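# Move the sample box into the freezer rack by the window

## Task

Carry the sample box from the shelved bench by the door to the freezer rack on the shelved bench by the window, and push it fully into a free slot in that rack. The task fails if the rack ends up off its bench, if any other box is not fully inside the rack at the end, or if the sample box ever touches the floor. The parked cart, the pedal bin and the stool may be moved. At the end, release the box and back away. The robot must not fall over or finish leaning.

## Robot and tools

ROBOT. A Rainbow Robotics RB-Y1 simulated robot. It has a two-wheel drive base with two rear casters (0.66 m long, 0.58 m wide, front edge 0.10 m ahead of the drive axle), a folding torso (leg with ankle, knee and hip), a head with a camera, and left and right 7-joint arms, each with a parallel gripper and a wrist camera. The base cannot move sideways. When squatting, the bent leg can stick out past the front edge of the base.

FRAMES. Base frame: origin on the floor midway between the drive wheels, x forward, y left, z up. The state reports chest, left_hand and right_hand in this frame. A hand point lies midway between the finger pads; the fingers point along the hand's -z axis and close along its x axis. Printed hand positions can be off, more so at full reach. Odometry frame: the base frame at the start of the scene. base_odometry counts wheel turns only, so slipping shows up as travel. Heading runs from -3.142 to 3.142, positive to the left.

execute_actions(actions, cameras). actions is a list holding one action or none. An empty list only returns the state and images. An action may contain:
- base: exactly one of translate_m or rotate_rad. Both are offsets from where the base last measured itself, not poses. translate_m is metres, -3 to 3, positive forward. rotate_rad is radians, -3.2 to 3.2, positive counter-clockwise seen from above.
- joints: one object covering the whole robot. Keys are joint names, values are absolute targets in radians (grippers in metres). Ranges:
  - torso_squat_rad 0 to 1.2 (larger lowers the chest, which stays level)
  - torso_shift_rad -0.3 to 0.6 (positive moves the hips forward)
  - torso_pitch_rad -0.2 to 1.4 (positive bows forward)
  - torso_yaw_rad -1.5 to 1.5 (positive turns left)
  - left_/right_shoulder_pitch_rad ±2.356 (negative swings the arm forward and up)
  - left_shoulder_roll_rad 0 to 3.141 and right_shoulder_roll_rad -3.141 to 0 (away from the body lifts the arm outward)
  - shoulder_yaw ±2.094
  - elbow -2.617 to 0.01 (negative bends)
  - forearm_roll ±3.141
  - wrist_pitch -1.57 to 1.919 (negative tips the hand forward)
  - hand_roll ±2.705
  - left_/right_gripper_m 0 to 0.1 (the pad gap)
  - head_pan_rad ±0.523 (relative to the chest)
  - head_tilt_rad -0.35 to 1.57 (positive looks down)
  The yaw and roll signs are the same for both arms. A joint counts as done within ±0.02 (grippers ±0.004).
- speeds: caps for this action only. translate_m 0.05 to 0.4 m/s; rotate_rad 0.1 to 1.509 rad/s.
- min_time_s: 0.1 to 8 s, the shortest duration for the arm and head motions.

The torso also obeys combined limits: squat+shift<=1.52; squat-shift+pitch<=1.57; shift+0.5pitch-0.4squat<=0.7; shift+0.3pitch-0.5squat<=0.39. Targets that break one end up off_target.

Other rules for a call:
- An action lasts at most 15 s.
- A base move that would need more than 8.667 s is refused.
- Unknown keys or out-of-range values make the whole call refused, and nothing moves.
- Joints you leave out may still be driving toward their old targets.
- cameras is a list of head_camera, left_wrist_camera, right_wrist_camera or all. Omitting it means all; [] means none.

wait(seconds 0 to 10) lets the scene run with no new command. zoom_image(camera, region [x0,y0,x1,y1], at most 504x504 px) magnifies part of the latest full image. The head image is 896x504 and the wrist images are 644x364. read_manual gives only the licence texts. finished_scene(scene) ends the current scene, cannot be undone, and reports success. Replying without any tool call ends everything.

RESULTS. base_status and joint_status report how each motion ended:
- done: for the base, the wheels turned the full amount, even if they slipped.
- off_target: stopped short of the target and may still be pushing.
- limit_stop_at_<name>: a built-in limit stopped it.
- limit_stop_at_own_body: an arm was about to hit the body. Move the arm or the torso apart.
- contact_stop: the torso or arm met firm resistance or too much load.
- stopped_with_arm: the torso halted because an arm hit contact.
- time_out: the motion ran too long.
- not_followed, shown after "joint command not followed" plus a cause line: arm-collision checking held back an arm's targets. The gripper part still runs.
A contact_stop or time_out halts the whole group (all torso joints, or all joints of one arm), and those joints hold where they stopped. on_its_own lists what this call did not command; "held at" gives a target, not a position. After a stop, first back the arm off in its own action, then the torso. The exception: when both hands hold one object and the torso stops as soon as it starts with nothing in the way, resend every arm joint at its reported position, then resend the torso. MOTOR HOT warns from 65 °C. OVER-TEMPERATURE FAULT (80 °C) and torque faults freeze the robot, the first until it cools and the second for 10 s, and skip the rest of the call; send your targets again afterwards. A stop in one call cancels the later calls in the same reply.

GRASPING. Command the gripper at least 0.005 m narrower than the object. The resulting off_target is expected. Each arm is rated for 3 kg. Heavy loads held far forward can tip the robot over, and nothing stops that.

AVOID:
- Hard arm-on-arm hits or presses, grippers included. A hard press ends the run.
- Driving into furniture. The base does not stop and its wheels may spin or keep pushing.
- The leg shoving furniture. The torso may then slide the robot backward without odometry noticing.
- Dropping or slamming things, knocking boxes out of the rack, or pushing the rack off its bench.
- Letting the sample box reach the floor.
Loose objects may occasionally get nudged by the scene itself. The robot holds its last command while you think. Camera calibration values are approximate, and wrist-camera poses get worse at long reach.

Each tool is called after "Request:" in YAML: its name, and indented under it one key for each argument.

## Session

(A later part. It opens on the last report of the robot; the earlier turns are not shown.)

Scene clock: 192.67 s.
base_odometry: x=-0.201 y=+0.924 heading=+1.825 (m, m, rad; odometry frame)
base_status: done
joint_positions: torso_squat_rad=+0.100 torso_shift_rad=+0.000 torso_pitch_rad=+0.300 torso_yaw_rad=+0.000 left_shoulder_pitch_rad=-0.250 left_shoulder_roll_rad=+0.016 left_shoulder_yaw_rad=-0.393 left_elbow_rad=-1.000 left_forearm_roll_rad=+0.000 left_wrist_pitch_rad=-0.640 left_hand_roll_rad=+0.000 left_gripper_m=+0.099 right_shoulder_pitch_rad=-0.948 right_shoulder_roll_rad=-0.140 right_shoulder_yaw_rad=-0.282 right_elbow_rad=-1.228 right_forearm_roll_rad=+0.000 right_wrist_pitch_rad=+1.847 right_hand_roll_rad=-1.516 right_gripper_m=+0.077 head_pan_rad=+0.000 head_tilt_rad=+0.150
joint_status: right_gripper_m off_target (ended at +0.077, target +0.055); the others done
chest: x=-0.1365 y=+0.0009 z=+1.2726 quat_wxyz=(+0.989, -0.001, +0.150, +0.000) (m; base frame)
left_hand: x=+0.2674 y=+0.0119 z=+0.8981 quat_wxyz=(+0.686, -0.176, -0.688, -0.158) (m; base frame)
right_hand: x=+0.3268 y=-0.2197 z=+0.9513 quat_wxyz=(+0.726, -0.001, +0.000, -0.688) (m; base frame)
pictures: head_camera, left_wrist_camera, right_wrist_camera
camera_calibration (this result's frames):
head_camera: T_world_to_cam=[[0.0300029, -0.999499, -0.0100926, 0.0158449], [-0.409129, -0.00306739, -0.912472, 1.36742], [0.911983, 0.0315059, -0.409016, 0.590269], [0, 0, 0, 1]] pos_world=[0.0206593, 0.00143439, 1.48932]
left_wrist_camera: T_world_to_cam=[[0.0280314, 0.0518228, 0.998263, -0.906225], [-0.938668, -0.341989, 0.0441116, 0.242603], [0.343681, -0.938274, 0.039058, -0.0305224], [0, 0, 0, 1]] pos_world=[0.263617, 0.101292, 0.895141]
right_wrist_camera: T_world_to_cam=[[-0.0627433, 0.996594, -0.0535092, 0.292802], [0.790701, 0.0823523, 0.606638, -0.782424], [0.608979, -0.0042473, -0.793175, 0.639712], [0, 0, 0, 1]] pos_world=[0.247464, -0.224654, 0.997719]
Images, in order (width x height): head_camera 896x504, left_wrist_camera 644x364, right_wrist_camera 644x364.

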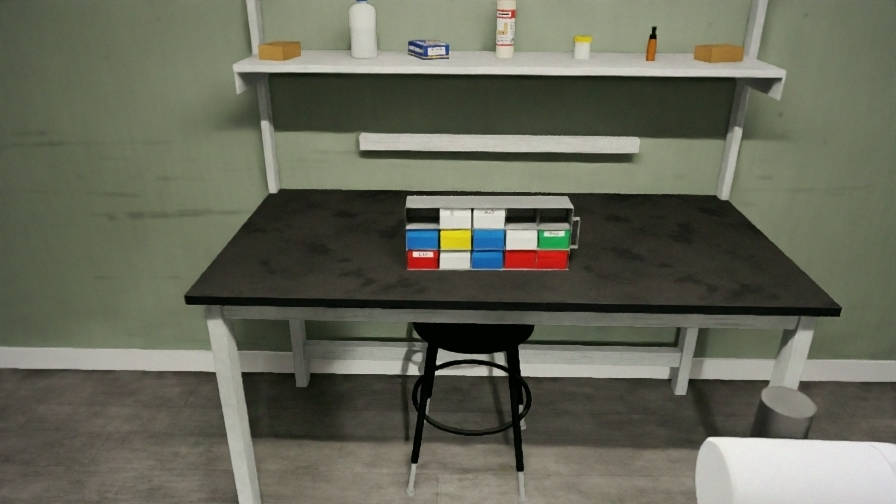

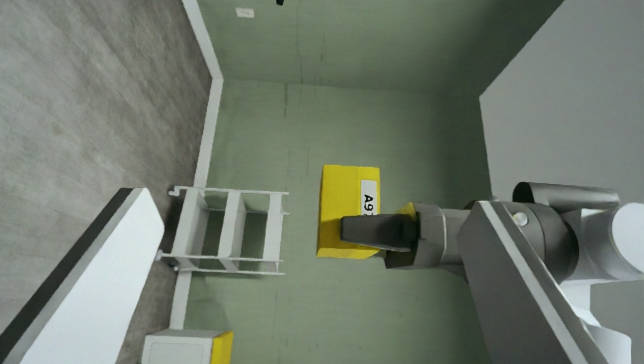

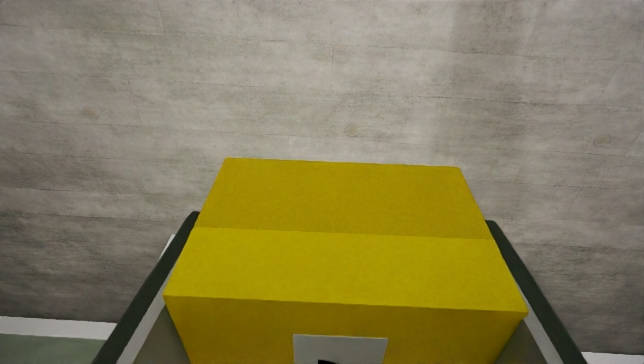

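Request:
execute_actions:
  actions:
    - {"base": {"translate_m": 0.95}, "joints": {"right_gripper_m": 0.055, "torso_squat_rad": 0.28, "head_pan_rad": -0.15, "head_tilt_rad": 0.5}}

Scene clock: 215.37 s.
base_odometry: x=-0.439 y=+1.843 heading=+1.824 (m, m, rad; odometry frame)
base_status: done
joint_positions: torso_squat_rad=+0.280 torso_shift_rad=+0.000 torso_pitch_rad=+0.300 torso_yaw_rad=+0.000 left_shoulder_pitch_rad=-0.250 left_shoulder_roll_rad=+0.016 left_shoulder_yaw_rad=-0.393 left_elbow_rad=-1.000 left_forearm_roll_rad=+0.000 left_wrist_pitch_rad=-0.640 left_hand_roll_rad=+0.000 left_gripper_m=+0.099 right_shoulder_pitch_rad=-0.948 right_shoulder_roll_rad=-0.140 right_shoulder_yaw_rad=-0.282 right_elbow_rad=-1.228 right_forearm_roll_rad=+0.000 right_wrist_pitch_rad=+1.847 right_hand_roll_rad=-1.516 right_gripper_m=+0.077 head_pan_rad=-0.150 head_tilt_rad=+0.500
joint_status: right_gripper_m off_target (ended at +0.077, target +0.055); the others done
chest: x=-0.1365 y=+0.0009 z=+1.2488 quat_wxyz=(+0.989, -0.001, +0.150, +0.000) (m; base frame)
left_hand: x=+0.2673 y=+0.0120 z=+0.8742 quat_wxyz=(+0.686, -0.176, -0.688, -0.158) (m; base frame)
right_hand: x=+0.3268 y=-0.2197 z=+0.9275 quat_wxyz=(+0.726, -0.001, +0.000, -0.688) (m; base frame)
pictures: head_camera, left_wrist_camera, right_wrist_camera
camera_calibration (this result's frames):
head_camera: T_world_to_cam=[[-0.118636, -0.992633, 0.0245835, -0.0425001], [-0.692662, 0.0649944, -0.718328, 1.05142], [0.711439, -0.102248, -0.69527, 0.979675], [0, 0, 0, 1]] pos_world=[0.0262579, -0.0103539, 1.43745]
left_wrist_camera: T_world_to_cam=[[0.0283506, 0.051816, 0.998254, -0.882446], [-0.938634, -0.342044, 0.0444117, 0.243313], [0.343748, -0.938254, 0.0389391, -0.0294641], [0, 0, 0, 1]] pos_world=[0.263528, 0.101304, 0.871247]
right_wrist_camera: T_world_to_cam=[[-0.0627495, 0.996594, -0.0534991, 0.29154], [0.790737, 0.0823509, 0.606592, -0.767976], [0.608932, -0.00424039, -0.793211, 0.620861], [0, 0, 0, 1]] pos_world=[0.247499, -0.224671, 0.973919]
Images, in order (width x height): head_camera 896x504, left_wrist_camera 644x364, right_wrist_camera 644x364.

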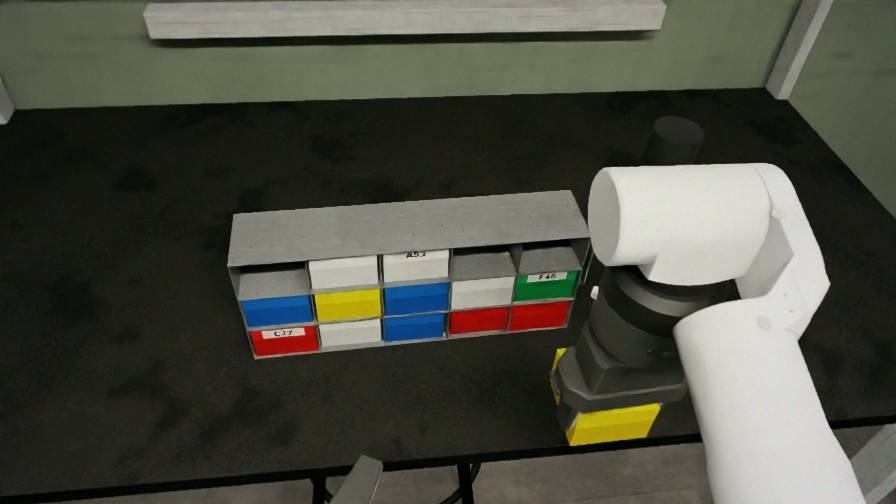

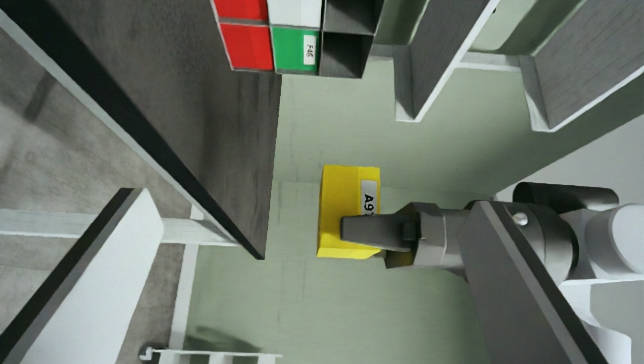

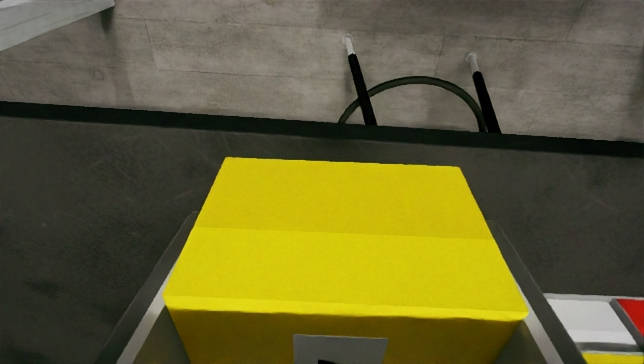

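Request:
zoom_image:
  camera: "head_camera"
  region: [215, 195, 375, 365]

Request:
zoom_image:
  camera: "head_camera"
  region: [440, 180, 600, 345]

Request:
zoom_image:
  camera: "head_camera"
  region: [535, 335, 685, 455]

Region (215, 195, 375, 365) of head_camera's 896x504 image, scaled by 2.965, with more detail than that image has; it fills the left 474 columns of this view, and the rest is white.

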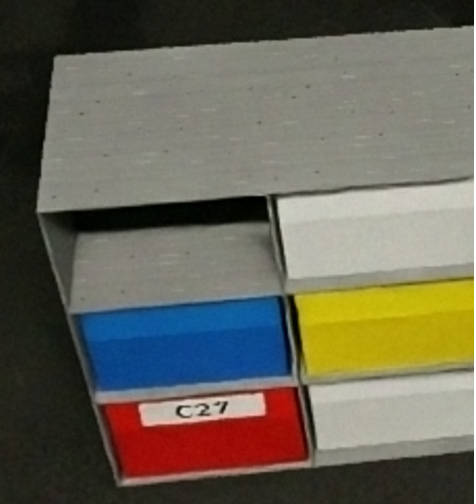

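Region (440, 180, 600, 345) of head_camera's 896x504 image, scaled by 3.055, with more detail than that image has; it fills the left 489 columns of this view, and the rest is white.

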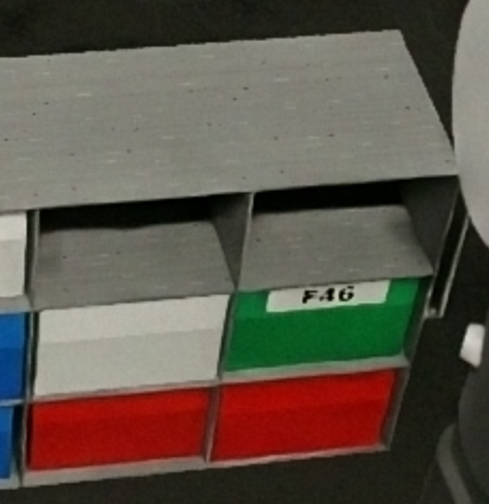

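Region (535, 335, 685, 455) of head_camera's 896x504 image, scaled by 3.360, with more detail than that image has; it fills the top 403 rows of this view, and the rest is white.

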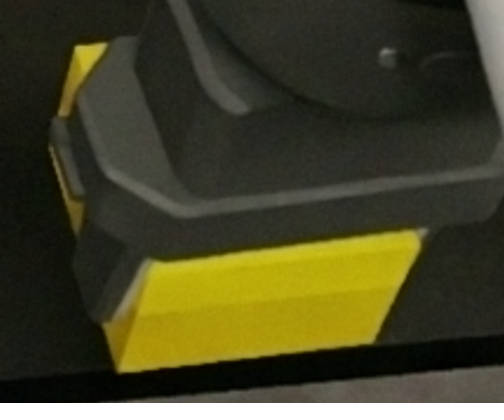

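Request:
execute_actions:
  actions:
    - {"base": {"translate_m": 0.125}, "joints": {"right_gripper_m": 0.055, "torso_yaw_rad": 0.010, "right_hand_roll_rad": -1.512, "head_pan_rad": -0.3, "head_tilt_rad": 0.6}, "speeds": {"translate_m": 0.2}}

Scene clock: 247.07 s.
base_odometry: x=-0.471 y=+1.964 heading=+1.823 (m, m, rad; odometry frame)
base_status: done
joint_positions: torso_squat_rad=+0.280 torso_shift_rad=+0.000 torso_pitch_rad=+0.300 torso_yaw_rad=+0.010 left_shoulder_pitch_rad=-0.250 left_shoulder_roll_rad=+0.016 left_shoulder_yaw_rad=-0.393 left_elbow_rad=-1.000 left_forearm_roll_rad=+0.000 left_wrist_pitch_rad=-0.640 left_hand_roll_rad=+0.000 left_gripper_m=+0.099 right_shoulder_pitch_rad=-0.948 right_shoulder_roll_rad=-0.140 right_shoulder_yaw_rad=-0.282 right_elbow_rad=-1.228 right_forearm_roll_rad=+0.000 right_wrist_pitch_rad=+1.847 right_hand_roll_rad=-1.512 right_gripper_m=+0.077 head_pan_rad=-0.300 head_tilt_rad=+0.600
joint_status: right_gripper_m off_target (ended at +0.077, target +0.055); the others done
chest: x=-0.1365 y=+0.0009 z=+1.2488 quat_wxyz=(+0.989, +0.000, +0.150, +0.005) (m; base frame)
left_hand: x=+0.2672 y=+0.0169 z=+0.8742 quat_wxyz=(+0.687, -0.172, -0.689, -0.155) (m; base frame)
right_hand: x=+0.3289 y=-0.2142 z=+0.9269 quat_wxyz=(+0.731, +0.000, +0.001, -0.683) (m; base frame)
pictures: head_camera, left_wrist_camera, right_wrist_camera
camera_calibration (this result's frames):
head_camera: T_world_to_cam=[[-0.251995, -0.965687, 0.0628339, -0.104661], [-0.744294, 0.151907, -0.650346, 0.950934], [0.618486, -0.210651, -0.757035, 1.06315], [0, 0, 0, 1]] pos_world=[0.0238585, -0.0215697, 1.42985]
left_wrist_camera: T_world_to_cam=[[0.0278979, 0.0491991, 0.998399, -0.882701], [-0.93533, -0.351099, 0.043437, 0.244985], [0.352674, -0.935045, 0.0362225, -0.0248622], [0, 0, 0, 1]] pos_world=[0.262535, 0.106195, 0.871547]
right_wrist_camera: T_world_to_cam=[[-0.0763089, 0.995805, -0.0504906, 0.287727], [0.789563, 0.0912735, 0.606844, -0.7676], [0.608907, 0.00644214, -0.793216, 0.621405], [0, 0, 0, 1]] pos_world=[0.249647, -0.220462, 0.973249]
Images, in order (width x height): head_camera 896x504, left_wrist_camera 644x364, right_wrist_camera 644x364.

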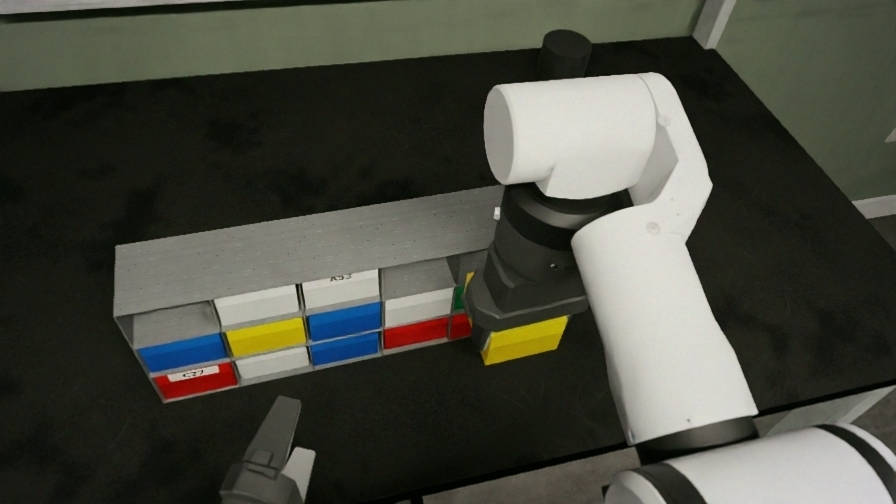

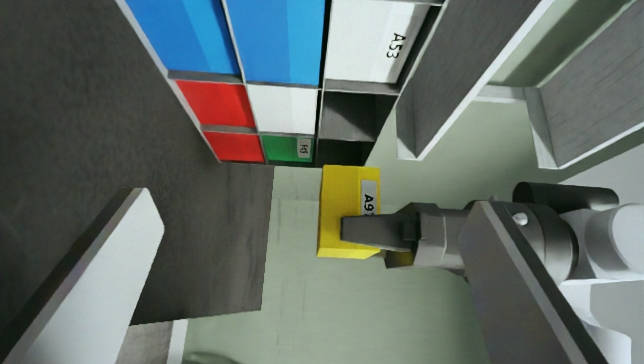

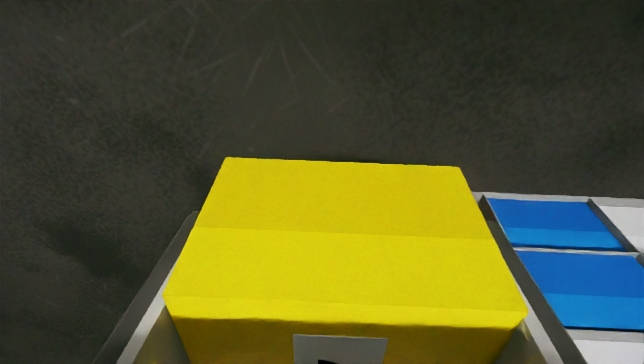

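Request:
zoom_image:
  camera: "left_wrist_camera"
  region: [290, 80, 420, 270]

Request:
zoom_image:
  camera: "left_wrist_camera"
  region: [300, 120, 400, 200]

Request:
zoom_image:
  camera: "head_camera"
  region: [420, 240, 520, 370]

Region (290, 80, 420, 270) of left_wrist_camera's 644x364 image, scaled by 2.653, with more detail than that image has; it fills the left 345 columns of this view, and the rest is white.

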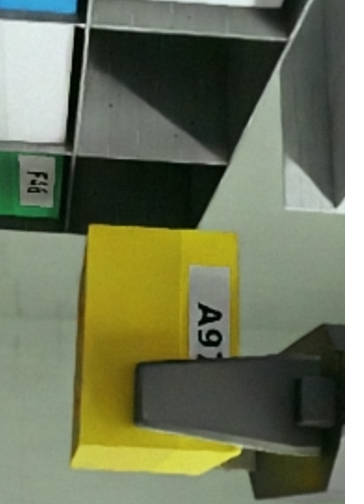

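Region (300, 120, 400, 200) of left_wrist_camera's 644x364 image, scaled by 5.040, with more detail than that image has; it fills the top 403 rows of this view, and the rest is white.

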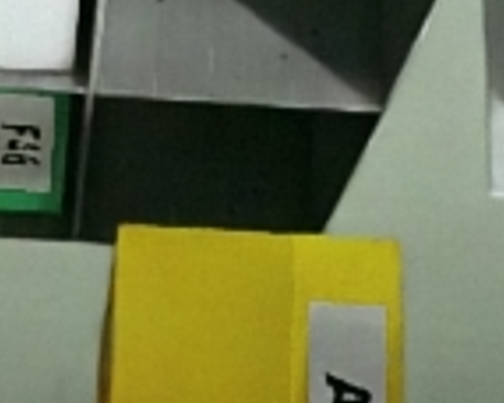

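Region (420, 240, 520, 370) of head_camera's 896x504 image, scaled by 3.877, with more detail than that image has; it fills the left 388 columns of this view, and the rest is white.

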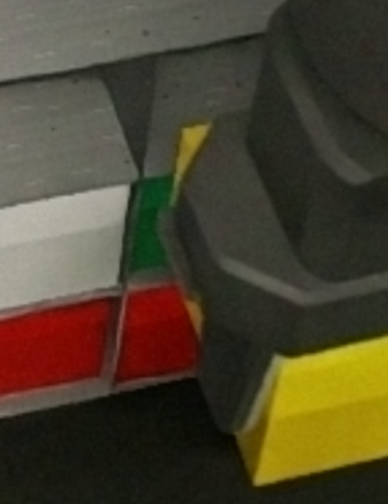

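Request:
zoom_image:
  camera: "head_camera"
  region: [440, 245, 490, 300]

Request:
zoom_image:
  camera: "right_wrist_camera"
  region: [440, 150, 644, 364]

Region (440, 245, 490, 300) of head_camera's 896x504 image, scaled by 9.164, with more detail than that image has; it fills the left 458 columns of this view, and the rest is white.

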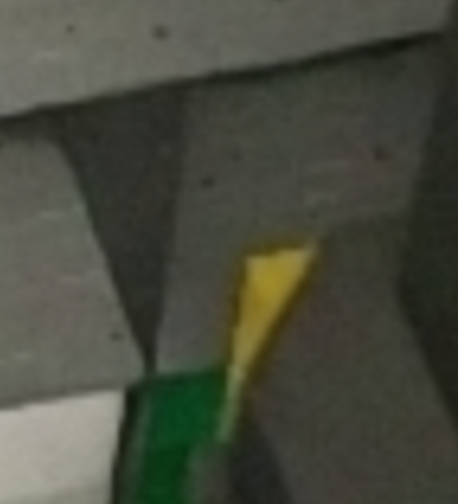

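Region (440, 150, 644, 364) of right_wrist_camera's 644x364 image, scaled by 2.355, with more detail than that image has; it fills the left 480 columns of this view, and the rest is white.

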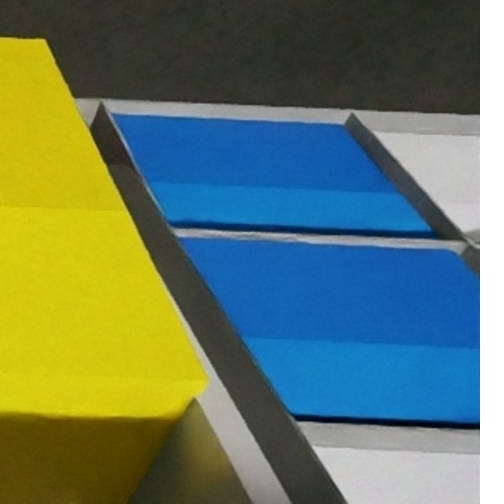

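Request:
execute_actions:
  actions:
    - {"base": {"translate_m": 0.015}, "joints": {"right_gripper_m": 0.055, "torso_yaw_rad": 0.002, "torso_squat_rad": 0.30}, "speeds": {"translate_m": 0.05}}

Request:
zoom_image:
  camera: "head_camera"
  region: [440, 250, 490, 305]

Request:
zoom_image:
  camera: "left_wrist_camera"
  region: [300, 130, 400, 210]

Scene clock: 282.93 s.
base_odometry: x=-0.474 y=+1.979 heading=+1.823 (m, m, rad; odometry frame)
base_status: done
joint_positions: torso_squat_rad=+0.300 torso_shift_rad=+0.000 torso_pitch_rad=+0.300 torso_yaw_rad=+0.002 left_shoulder_pitch_rad=-0.250 left_shoulder_roll_rad=+0.016 left_shoulder_yaw_rad=-0.393 left_elbow_rad=-1.000 left_forearm_roll_rad=+0.000 left_wrist_pitch_rad=-0.640 left_hand_roll_rad=+0.000 left_gripper_m=+0.099 right_shoulder_pitch_rad=-0.948 right_shoulder_roll_rad=-0.140 right_shoulder_yaw_rad=-0.282 right_elbow_rad=-1.228 right_forearm_roll_rad=+0.000 right_wrist_pitch_rad=+1.847 right_hand_roll_rad=-1.512 right_gripper_m=+0.077 head_pan_rad=-0.300 head_tilt_rad=+0.600
joint_status: right_gripper_m off_target (ended at +0.077, target +0.055); the others done
chest: x=-0.1365 y=+0.0009 z=+1.2448 quat_wxyz=(+0.989, +0.000, +0.150, +0.001) (m; base frame)
left_hand: x=+0.2673 y=+0.0129 z=+0.8702 quat_wxyz=(+0.686, -0.175, -0.688, -0.157) (m; base frame)
right_hand: x=+0.3272 y=-0.2185 z=+0.9234 quat_wxyz=(+0.728, -0.001, +0.000, -0.686) (m; base frame)
pictures: head_camera, left_wrist_camera, right_wrist_camera
camera_calibration (this result's frames):
head_camera: T_world_to_cam=[[-0.259317, -0.963597, 0.0650885, -0.108225], [-0.743099, 0.156022, -0.650738, 0.948964], [0.616894, -0.217115, -0.756507, 1.05926], [0, 0, 0, 1]] pos_world=[0.0236571, -0.0223632, 1.42591]
left_wrist_camera: T_world_to_cam=[[0.0282332, 0.051333, 0.998282, -0.878516], [-0.937969, -0.34389, 0.0442107, 0.243809], [0.345569, -0.937606, 0.0384396, -0.0284398], [0, 0, 0, 1]] pos_world=[0.263316, 0.102275, 0.867322]
right_wrist_camera: T_world_to_cam=[[-0.0687548, 0.996234, -0.0528329, 0.291473], [0.790196, 0.0867095, 0.606689, -0.76487], [0.608985, -0.0000355095, -0.793182, 0.618217], [0, 0, 0, 1]] pos_world=[0.247953, -0.224032, 0.969796]
Images, in order (width x height): head_camera 896x504, left_wrist_camera 644x364, right_wrist_camera 644x364.

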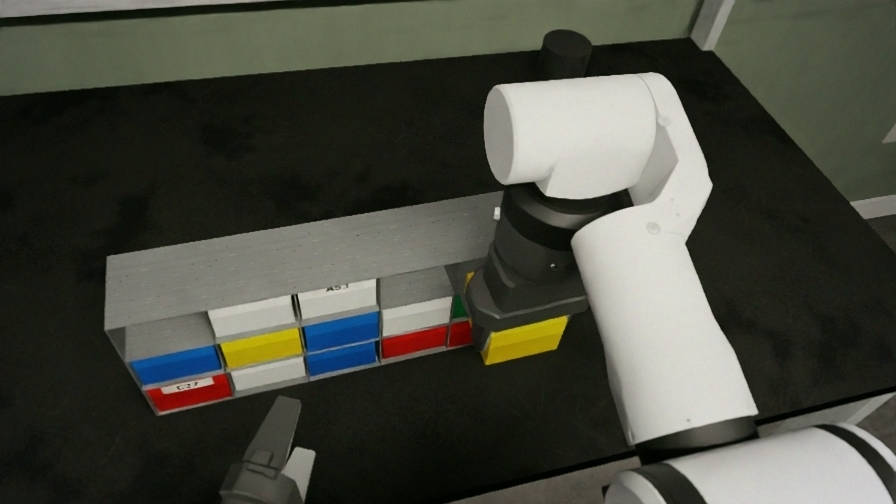

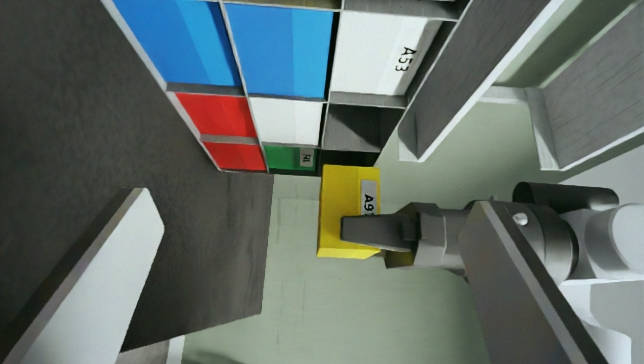

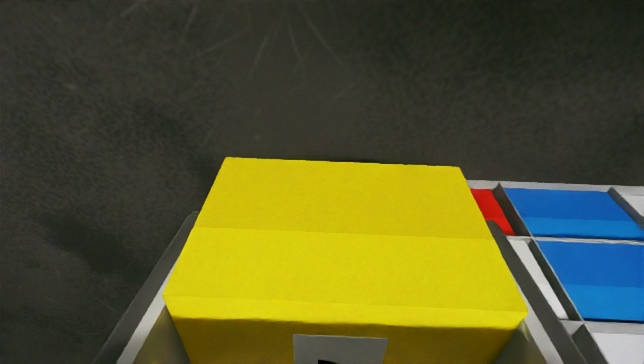

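Region (440, 250, 490, 305) of head_camera's 896x504 image, scaled by 9.164, with more detail than that image has; it fills the left 458 columns of this view, and the rest is white.

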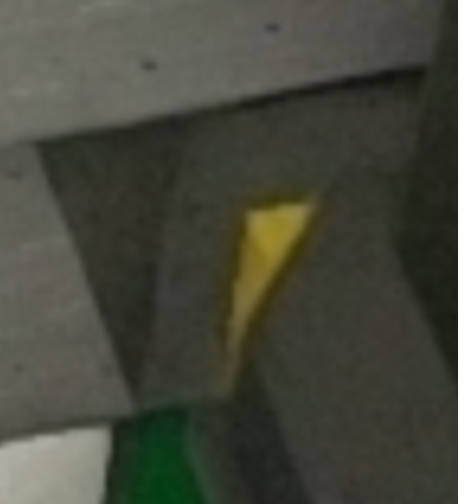

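Region (300, 130, 400, 210) of left_wrist_camera's 644x364 image, scaled by 5.040, with more detail than that image has; it fills the top 403 rows of this view, and the rest is white.

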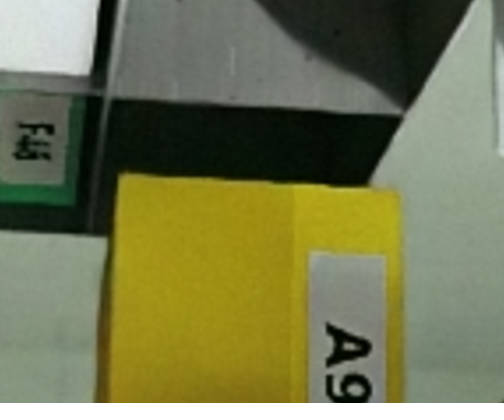

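Request:
execute_actions:
  actions:
    - {"base": {"translate_m": 0.022}, "joints": {"right_gripper_m": 0.055, "torso_squat_rad": 0.302, "torso_yaw_rad": 0.003}, "speeds": {"translate_m": 0.05}}

Request:
zoom_image:
  camera: "left_wrist_camera"
  region: [290, 130, 420, 270]

Request:
zoom_image:
  camera: "head_camera"
  region: [430, 250, 500, 330]

Scene clock: 296.60 s.
base_odometry: x=-0.480 y=+2.000 heading=+1.822 (m, m, rad; odometry frame)
base_status: done
joint_positions: torso_squat_rad=+0.302 torso_shift_rad=+0.000 torso_pitch_rad=+0.300 torso_yaw_rad=+0.003 left_shoulder_pitch_rad=-0.250 left_shoulder_roll_rad=+0.016 left_shoulder_yaw_rad=-0.393 left_elbow_rad=-1.000 left_forearm_roll_rad=+0.000 left_wrist_pitch_rad=-0.640 left_hand_roll_rad=+0.000 left_gripper_m=+0.099 right_shoulder_pitch_rad=-0.948 right_shoulder_roll_rad=-0.140 right_shoulder_yaw_rad=-0.282 right_elbow_rad=-1.228 right_forearm_roll_rad=+0.000 right_wrist_pitch_rad=+1.847 right_hand_roll_rad=-1.512 right_gripper_m=+0.077 head_pan_rad=-0.300 head_tilt_rad=+0.600
joint_status: right_gripper_m off_target (ended at +0.077, target +0.055); the others done
chest: x=-0.1365 y=+0.0009 z=+1.2444 quat_wxyz=(+0.989, +0.000, +0.150, +0.001) (m; base frame)
left_hand: x=+0.2673 y=+0.0134 z=+0.8698 quat_wxyz=(+0.686, -0.175, -0.688, -0.157) (m; base frame)
right_hand: x=+0.3274 y=-0.2180 z=+0.9230 quat_wxyz=(+0.728, +0.000, +0.001, -0.685) (m; base frame)
pictures: head_camera, left_wrist_camera, right_wrist_camera
camera_calibration (this result's frames):
head_camera: T_world_to_cam=[[-0.258467, -0.963843, 0.0648246, -0.107755], [-0.743235, 0.155545, -0.650698, 0.948621], [0.617087, -0.216364, -0.756565, 1.05905], [0, 0, 0, 1]] pos_world=[0.0236704, -0.0222717, 1.42549]
left_wrist_camera: T_world_to_cam=[[0.0281923, 0.0510836, 0.998296, -0.878125], [-0.937664, -0.34473, 0.0441202, 0.243976], [0.346397, -0.937311, 0.0381806, -0.0279873], [0, 0, 0, 1]] pos_world=[0.263219, 0.102731, 0.866933]
right_wrist_camera: T_world_to_cam=[[-0.0696312, 0.996187, -0.0525605, 0.290992], [0.79012, 0.0872387, 0.606712, -0.764652], [0.608984, 0.000717014, -0.793182, 0.617892], [0, 0, 0, 1]] pos_world=[0.248143, -0.223618, 0.969319]
Images, in order (width x height): head_camera 896x504, left_wrist_camera 644x364, right_wrist_camera 644x364.

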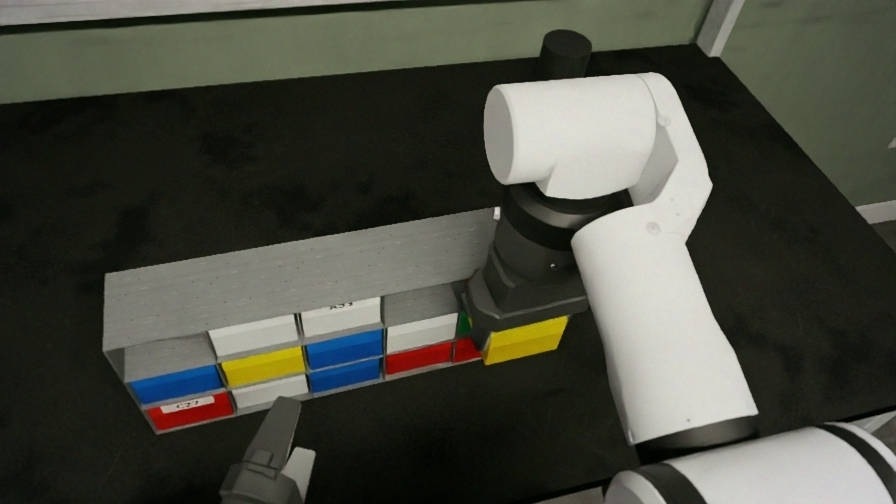

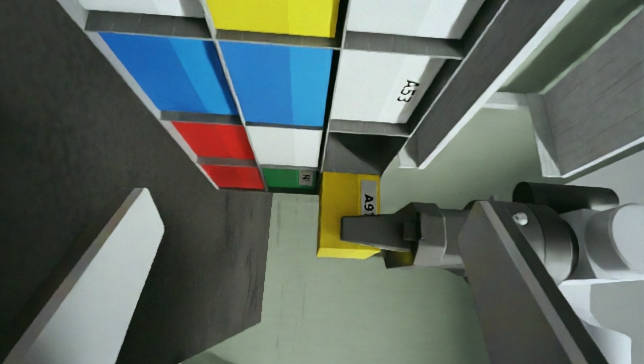

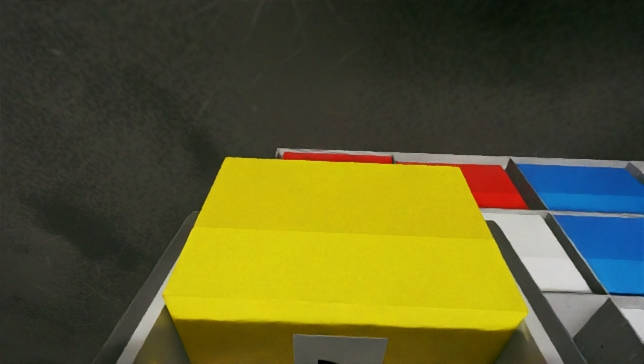

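Region (290, 130, 420, 270) of left_wrist_camera's 644x364 image, scaled by 3.600, with more detail than that image has; it fills the left 468 columns of this view, and the rest is white.

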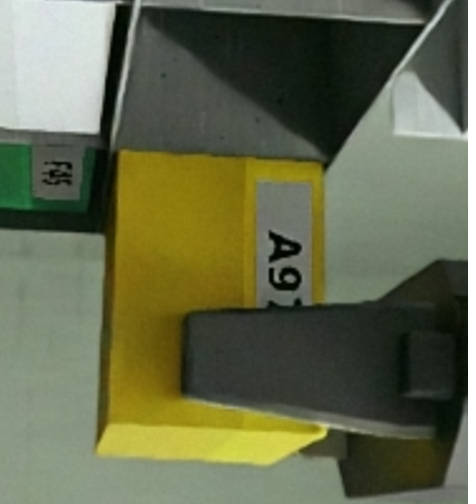

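Region (430, 250, 500, 330) of head_camera's 896x504 image, scaled by 6.300, with more detail than that image has; it fills the left 441 columns of this view, and the rest is white.

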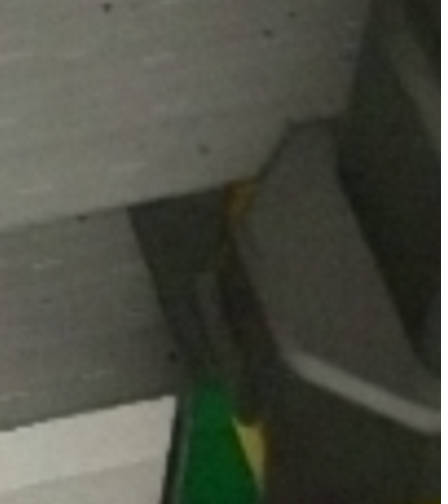

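Request:
execute_actions:
  actions:
    - {"base": {"translate_m": 0.032}, "joints": {"right_gripper_m": 0.055, "torso_yaw_rad": 0.0045}, "speeds": {"translate_m": 0.05}}

Request:
zoom_image:
  camera: "left_wrist_camera"
  region: [290, 130, 420, 270]

Scene clock: 301.97 s.
base_odometry: x=-0.488 y=+2.031 heading=+1.822 (m, m, rad; odometry frame)
base_status: done
joint_positions: torso_squat_rad=+0.302 torso_shift_rad=+0.000 torso_pitch_rad=+0.300 torso_yaw_rad=+0.004 left_shoulder_pitch_rad=-0.250 left_shoulder_roll_rad=+0.016 left_shoulder_yaw_rad=-0.393 left_elbow_rad=-1.000 left_forearm_roll_rad=+0.000 left_wrist_pitch_rad=-0.640 left_hand_roll_rad=+0.000 left_gripper_m=+0.099 right_shoulder_pitch_rad=-0.948 right_shoulder_roll_rad=-0.140 right_shoulder_yaw_rad=-0.282 right_elbow_rad=-1.228 right_forearm_roll_rad=+0.000 right_wrist_pitch_rad=+1.847 right_hand_roll_rad=-1.512 right_gripper_m=+0.077 head_pan_rad=-0.300 head_tilt_rad=+0.600
joint_status: right_gripper_m off_target (ended at +0.077, target +0.055); the others done
chest: x=-0.1365 y=+0.0009 z=+1.2444 quat_wxyz=(+0.989, +0.000, +0.150, +0.002) (m; base frame)
left_hand: x=+0.2672 y=+0.0141 z=+0.8698 quat_wxyz=(+0.686, -0.174, -0.689, -0.157) (m; base frame)
right_hand: x=+0.3277 y=-0.2172 z=+0.9228 quat_wxyz=(+0.729, +0.000, +0.001, -0.685) (m; base frame)
pictures: head_camera, left_wrist_camera, right_wrist_camera
camera_calibration (this result's frames):
head_camera: T_world_to_cam=[[-0.257077, -0.964243, 0.0643933, -0.107031], [-0.743461, 0.154764, -0.650625, 0.948501], [0.617395, -0.215134, -0.756664, 1.05922], [0, 0, 0, 1]] pos_world=[0.0237041, -0.0221243, 1.42548]
left_wrist_camera: T_world_to_cam=[[0.0281244, 0.0507228, 0.998317, -0.878169], [-0.937174, -0.346079, 0.0439856, 0.244205], [0.347727, -0.936833, 0.0378028, -0.0273392], [0, 0, 0, 1]] pos_world=[0.263067, 0.103445, 0.866982]
right_wrist_camera: T_world_to_cam=[[-0.0711079, 0.996107, -0.0521, 0.290221], [0.790002, 0.0881295, 0.606737, -0.764692], [0.608967, 0.00198471, -0.793193, 0.61791], [0, 0, 0, 1]] pos_world=[0.248459, -0.222926, 0.96921]
Images, in order (width x height): head_camera 896x504, left_wrist_camera 644x364, right_wrist_camera 644x364.

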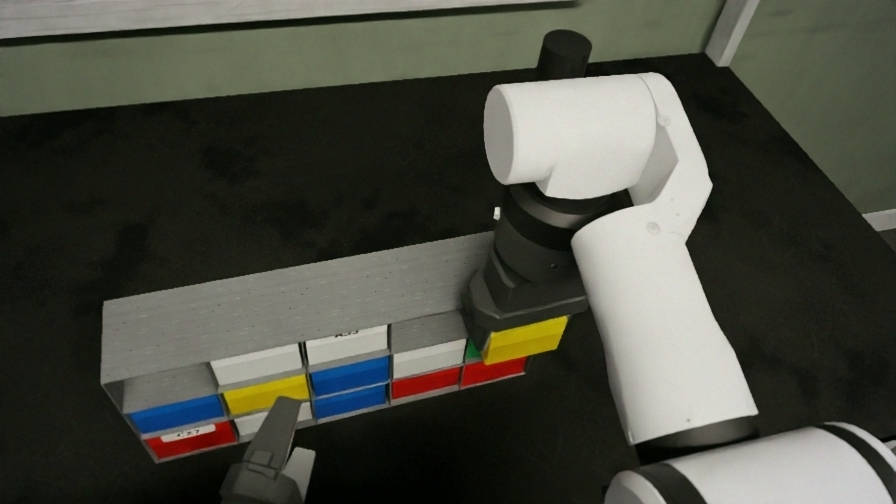

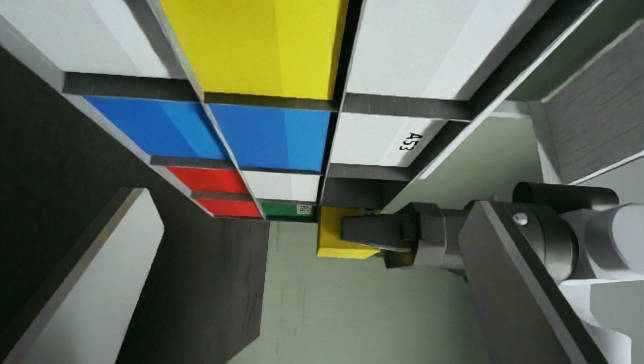

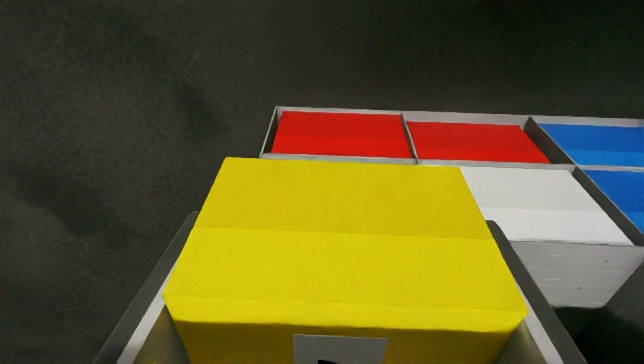

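Region (290, 130, 420, 270) of left_wrist_camera's 644x364 image, scaled by 3.600, with more detail than that image has; it fills the left 468 columns of this view, and the rest is white.

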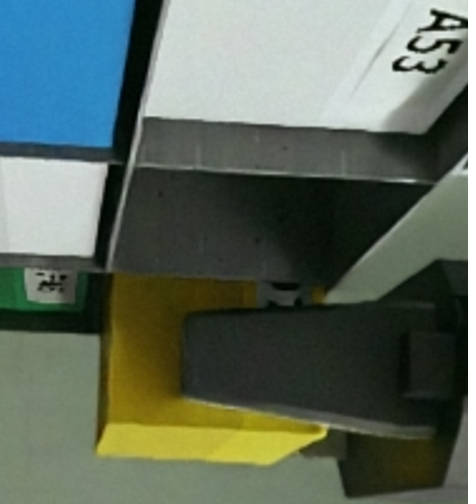

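Request:
execute_actions:
  actions:
    - {"joints": {"right_gripper_m": 0.1}}
  cameras: ["right_wrist_camera"]

Request:
execute_actions:
  actions:
    - {"base": {"translate_m": -0.165}, "speeds": {"translate_m": 0.3}}
  cameras: ["left_wrist_camera"]

Request:
execute_actions:
  actions:
    - {"joints": {"right_wrist_pitch_rad": 1.347, "torso_squat_rad": 0.432, "right_gripper_m": 0.0, "left_elbow_rad": -1.12, "left_wrist_pitch_rad": -0.52}}

Scene clock: 318.40 s.
base_odometry: x=-0.488 y=+2.031 heading=+1.822 (m, m, rad; odometry frame)
base_status: not commanded
joint_positions: torso_squat_rad=+0.302 torso_shift_rad=+0.000 torso_pitch_rad=+0.300 torso_yaw_rad=+0.004 left_shoulder_pitch_rad=-0.250 left_shoulder_roll_rad=+0.016 left_shoulder_yaw_rad=-0.393 left_elbow_rad=-1.000 left_forearm_roll_rad=+0.000 left_wrist_pitch_rad=-0.640 left_hand_roll_rad=+0.000 left_gripper_m=+0.099 right_shoulder_pitch_rad=-0.948 right_shoulder_roll_rad=-0.140 right_shoulder_yaw_rad=-0.282 right_elbow_rad=-1.228 right_forearm_roll_rad=+0.000 right_wrist_pitch_rad=+1.847 right_hand_roll_rad=-1.512 right_gripper_m=+0.100 head_pan_rad=-0.300 head_tilt_rad=+0.600
joint_status: all done
chest: x=-0.1365 y=+0.0009 z=+1.2444 quat_wxyz=(+0.989, +0.000, +0.150, +0.002) (m; base frame)
left_hand: x=+0.2672 y=+0.0141 z=+0.8698 quat_wxyz=(+0.686, -0.174, -0.689, -0.157) (m; base frame)
right_hand: x=+0.3277 y=-0.2172 z=+0.9228 quat_wxyz=(+0.729, +0.000, +0.001, -0.685) (m; base frame)
pictures: right_wrist_camera
camera_calibration (this result's frames):
right_wrist_camera: T_world_to_cam=[[-0.0711083, 0.996107, -0.0520999, 0.290221], [0.790005, 0.0881298, 0.606733, -0.76469], [0.608963, 0.00198464, -0.793196, 0.61791], [0, 0, 0, 1]] pos_world=[0.248462, -0.222926, 0.969208]
Images, in order (width x height): right_wrist_camera 644x364.

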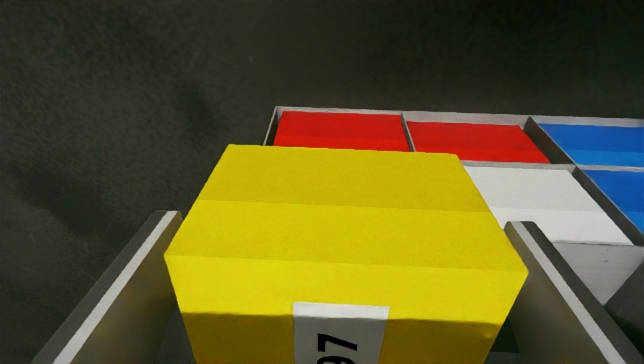

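Scene clock: 320.17 s.
base_odometry: x=-0.447 y=+1.872 heading=+1.823 (m, m, rad; odometry frame)
base_status: done
joint_positions: torso_squat_rad=+0.302 torso_shift_rad=+0.000 torso_pitch_rad=+0.300 torso_yaw_rad=+0.004 left_shoulder_pitch_rad=-0.250 left_shoulder_roll_rad=+0.016 left_shoulder_yaw_rad=-0.393 left_elbow_rad=-1.000 left_forearm_roll_rad=+0.000 left_wrist_pitch_rad=-0.640 left_hand_roll_rad=+0.000 left_gripper_m=+0.099 right_shoulder_pitch_rad=-0.948 right_shoulder_roll_rad=-0.140 right_shoulder_yaw_rad=-0.282 right_elbow_rad=-1.228 right_forearm_roll_rad=+0.000 right_wrist_pitch_rad=+1.847 right_hand_roll_rad=-1.512 right_gripper_m=+0.100 head_pan_rad=-0.300 head_tilt_rad=+0.600
joint_status: not commanded
chest: x=-0.1366 y=+0.0009 z=+1.2444 quat_wxyz=(+0.989, +0.000, +0.149, +0.002) (m; base frame)
left_hand: x=+0.2672 y=+0.0141 z=+0.8698 quat_wxyz=(+0.686, -0.174, -0.689, -0.157) (m; base frame)
right_hand: x=+0.3278 y=-0.2172 z=+0.9230 quat_wxyz=(+0.729, +0.000, +0.001, -0.685) (m; base frame)
pictures: left_wrist_camera
camera_calibration (this result's frames):
left_wrist_camera: T_world_to_cam=[[0.0279941, 0.0507353, 0.99832, -0.878198], [-0.937172, -0.346099, 0.0438684, 0.244279], [0.347743, -0.936825, 0.037859, -0.0273716], [0, 0, 0, 1]] pos_world=[0.263034, 0.103458, 0.867042]
Images, in order (width x height): left_wrist_camera 644x364.

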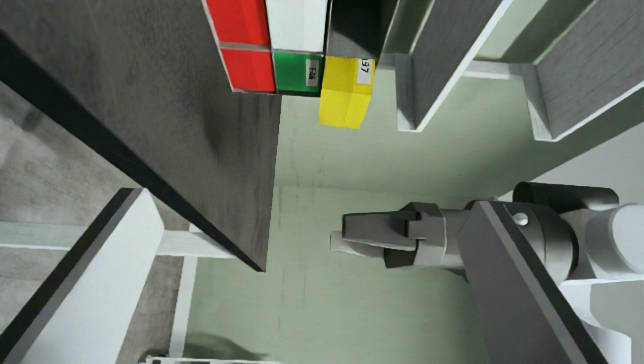

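Scene clock: 321.63 s.
base_odometry: x=-0.447 y=+1.872 heading=+1.823 (m, m, rad; odometry frame)
base_status: not commanded
joint_positions: torso_squat_rad=+0.432 torso_shift_rad=+0.000 torso_pitch_rad=+0.300 torso_yaw_rad=+0.004 left_shoulder_pitch_rad=-0.250 left_shoulder_roll_rad=+0.016 left_shoulder_yaw_rad=-0.393 left_elbow_rad=-1.120 left_forearm_roll_rad=+0.000 left_wrist_pitch_rad=-0.520 left_hand_roll_rad=+0.000 left_gripper_m=+0.099 right_shoulder_pitch_rad=-0.948 right_shoulder_roll_rad=-0.140 right_shoulder_yaw_rad=-0.282 right_elbow_rad=-1.228 right_forearm_roll_rad=+0.000 right_wrist_pitch_rad=+1.347 right_hand_roll_rad=-1.512 right_gripper_m=+0.001 head_pan_rad=-0.300 head_tilt_rad=+0.600
joint_status: all done
chest: x=-0.1366 y=+0.0009 z=+1.2118 quat_wxyz=(+0.989, +0.000, +0.149, +0.002) (m; base frame)
left_hand: x=+0.2851 y=+0.0056 z=+0.8611 quat_wxyz=(+0.686, -0.174, -0.689, -0.157) (m; base frame)
right_hand: x=+0.4384 y=-0.2168 z=+0.9185 quat_wxyz=(+0.706, +0.170, -0.179, -0.664) (m; base frame)
pictures: head_camera, left_wrist_camera, right_wrist_camera
camera_calibration (this result's frames):
head_camera: T_world_to_cam=[[-0.257075, -0.964245, 0.06437, -0.104936], [-0.743379, 0.15475, -0.650723, 0.927365], [0.617495, -0.215136, -0.756582, 1.03448], [0, 0, 0, 1]] pos_world=[0.023619, -0.0221389, 1.39288]
left_wrist_camera: T_world_to_cam=[[0.0278251, 0.0508461, 0.998319, -0.869493], [-0.937188, -0.346071, 0.0437472, 0.258554], [0.347714, -0.936829, 0.0380229, -0.0413771], [0, 0, 0, 1]] pos_world=[0.280895, 0.0949252, 0.858294]
right_wrist_camera: T_world_to_cam=[[-0.0376265, 0.996237, -0.0780782, 0.306702], [0.40205, 0.0866228, 0.911511, -0.959701], [0.914844, 0.0029057, -0.403796, 0.0555271], [0, 0, 0, 1]] pos_world=[0.346589, -0.222577, 0.921147]
Images, in order (width x height): head_camera 896x504, left_wrist_camera 644x364, right_wrist_camera 644x364.

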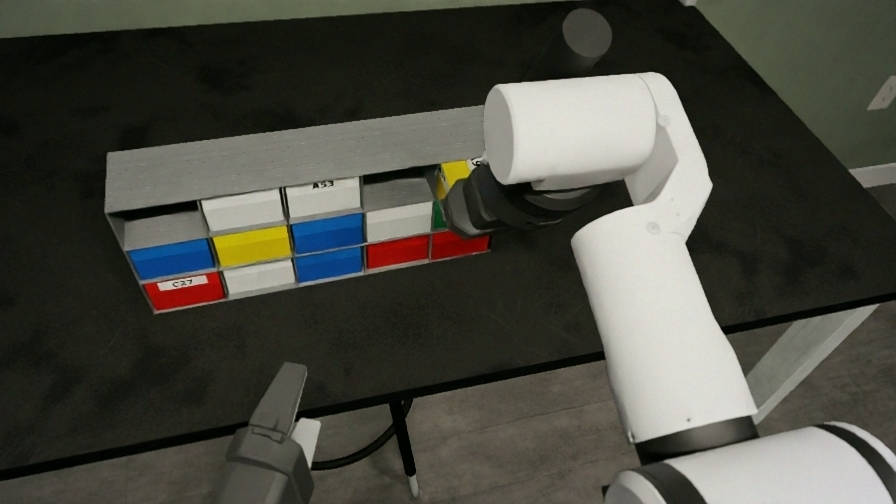

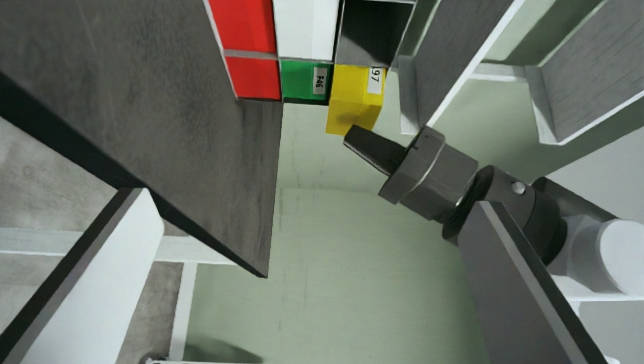

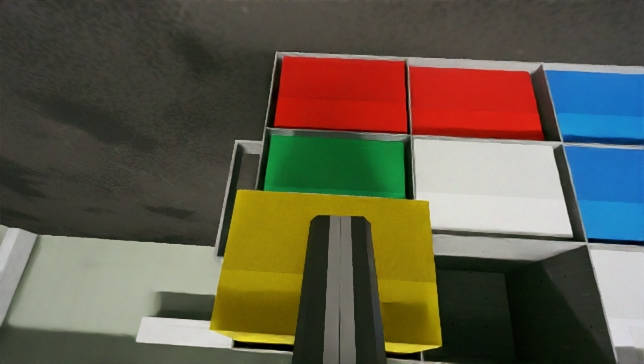

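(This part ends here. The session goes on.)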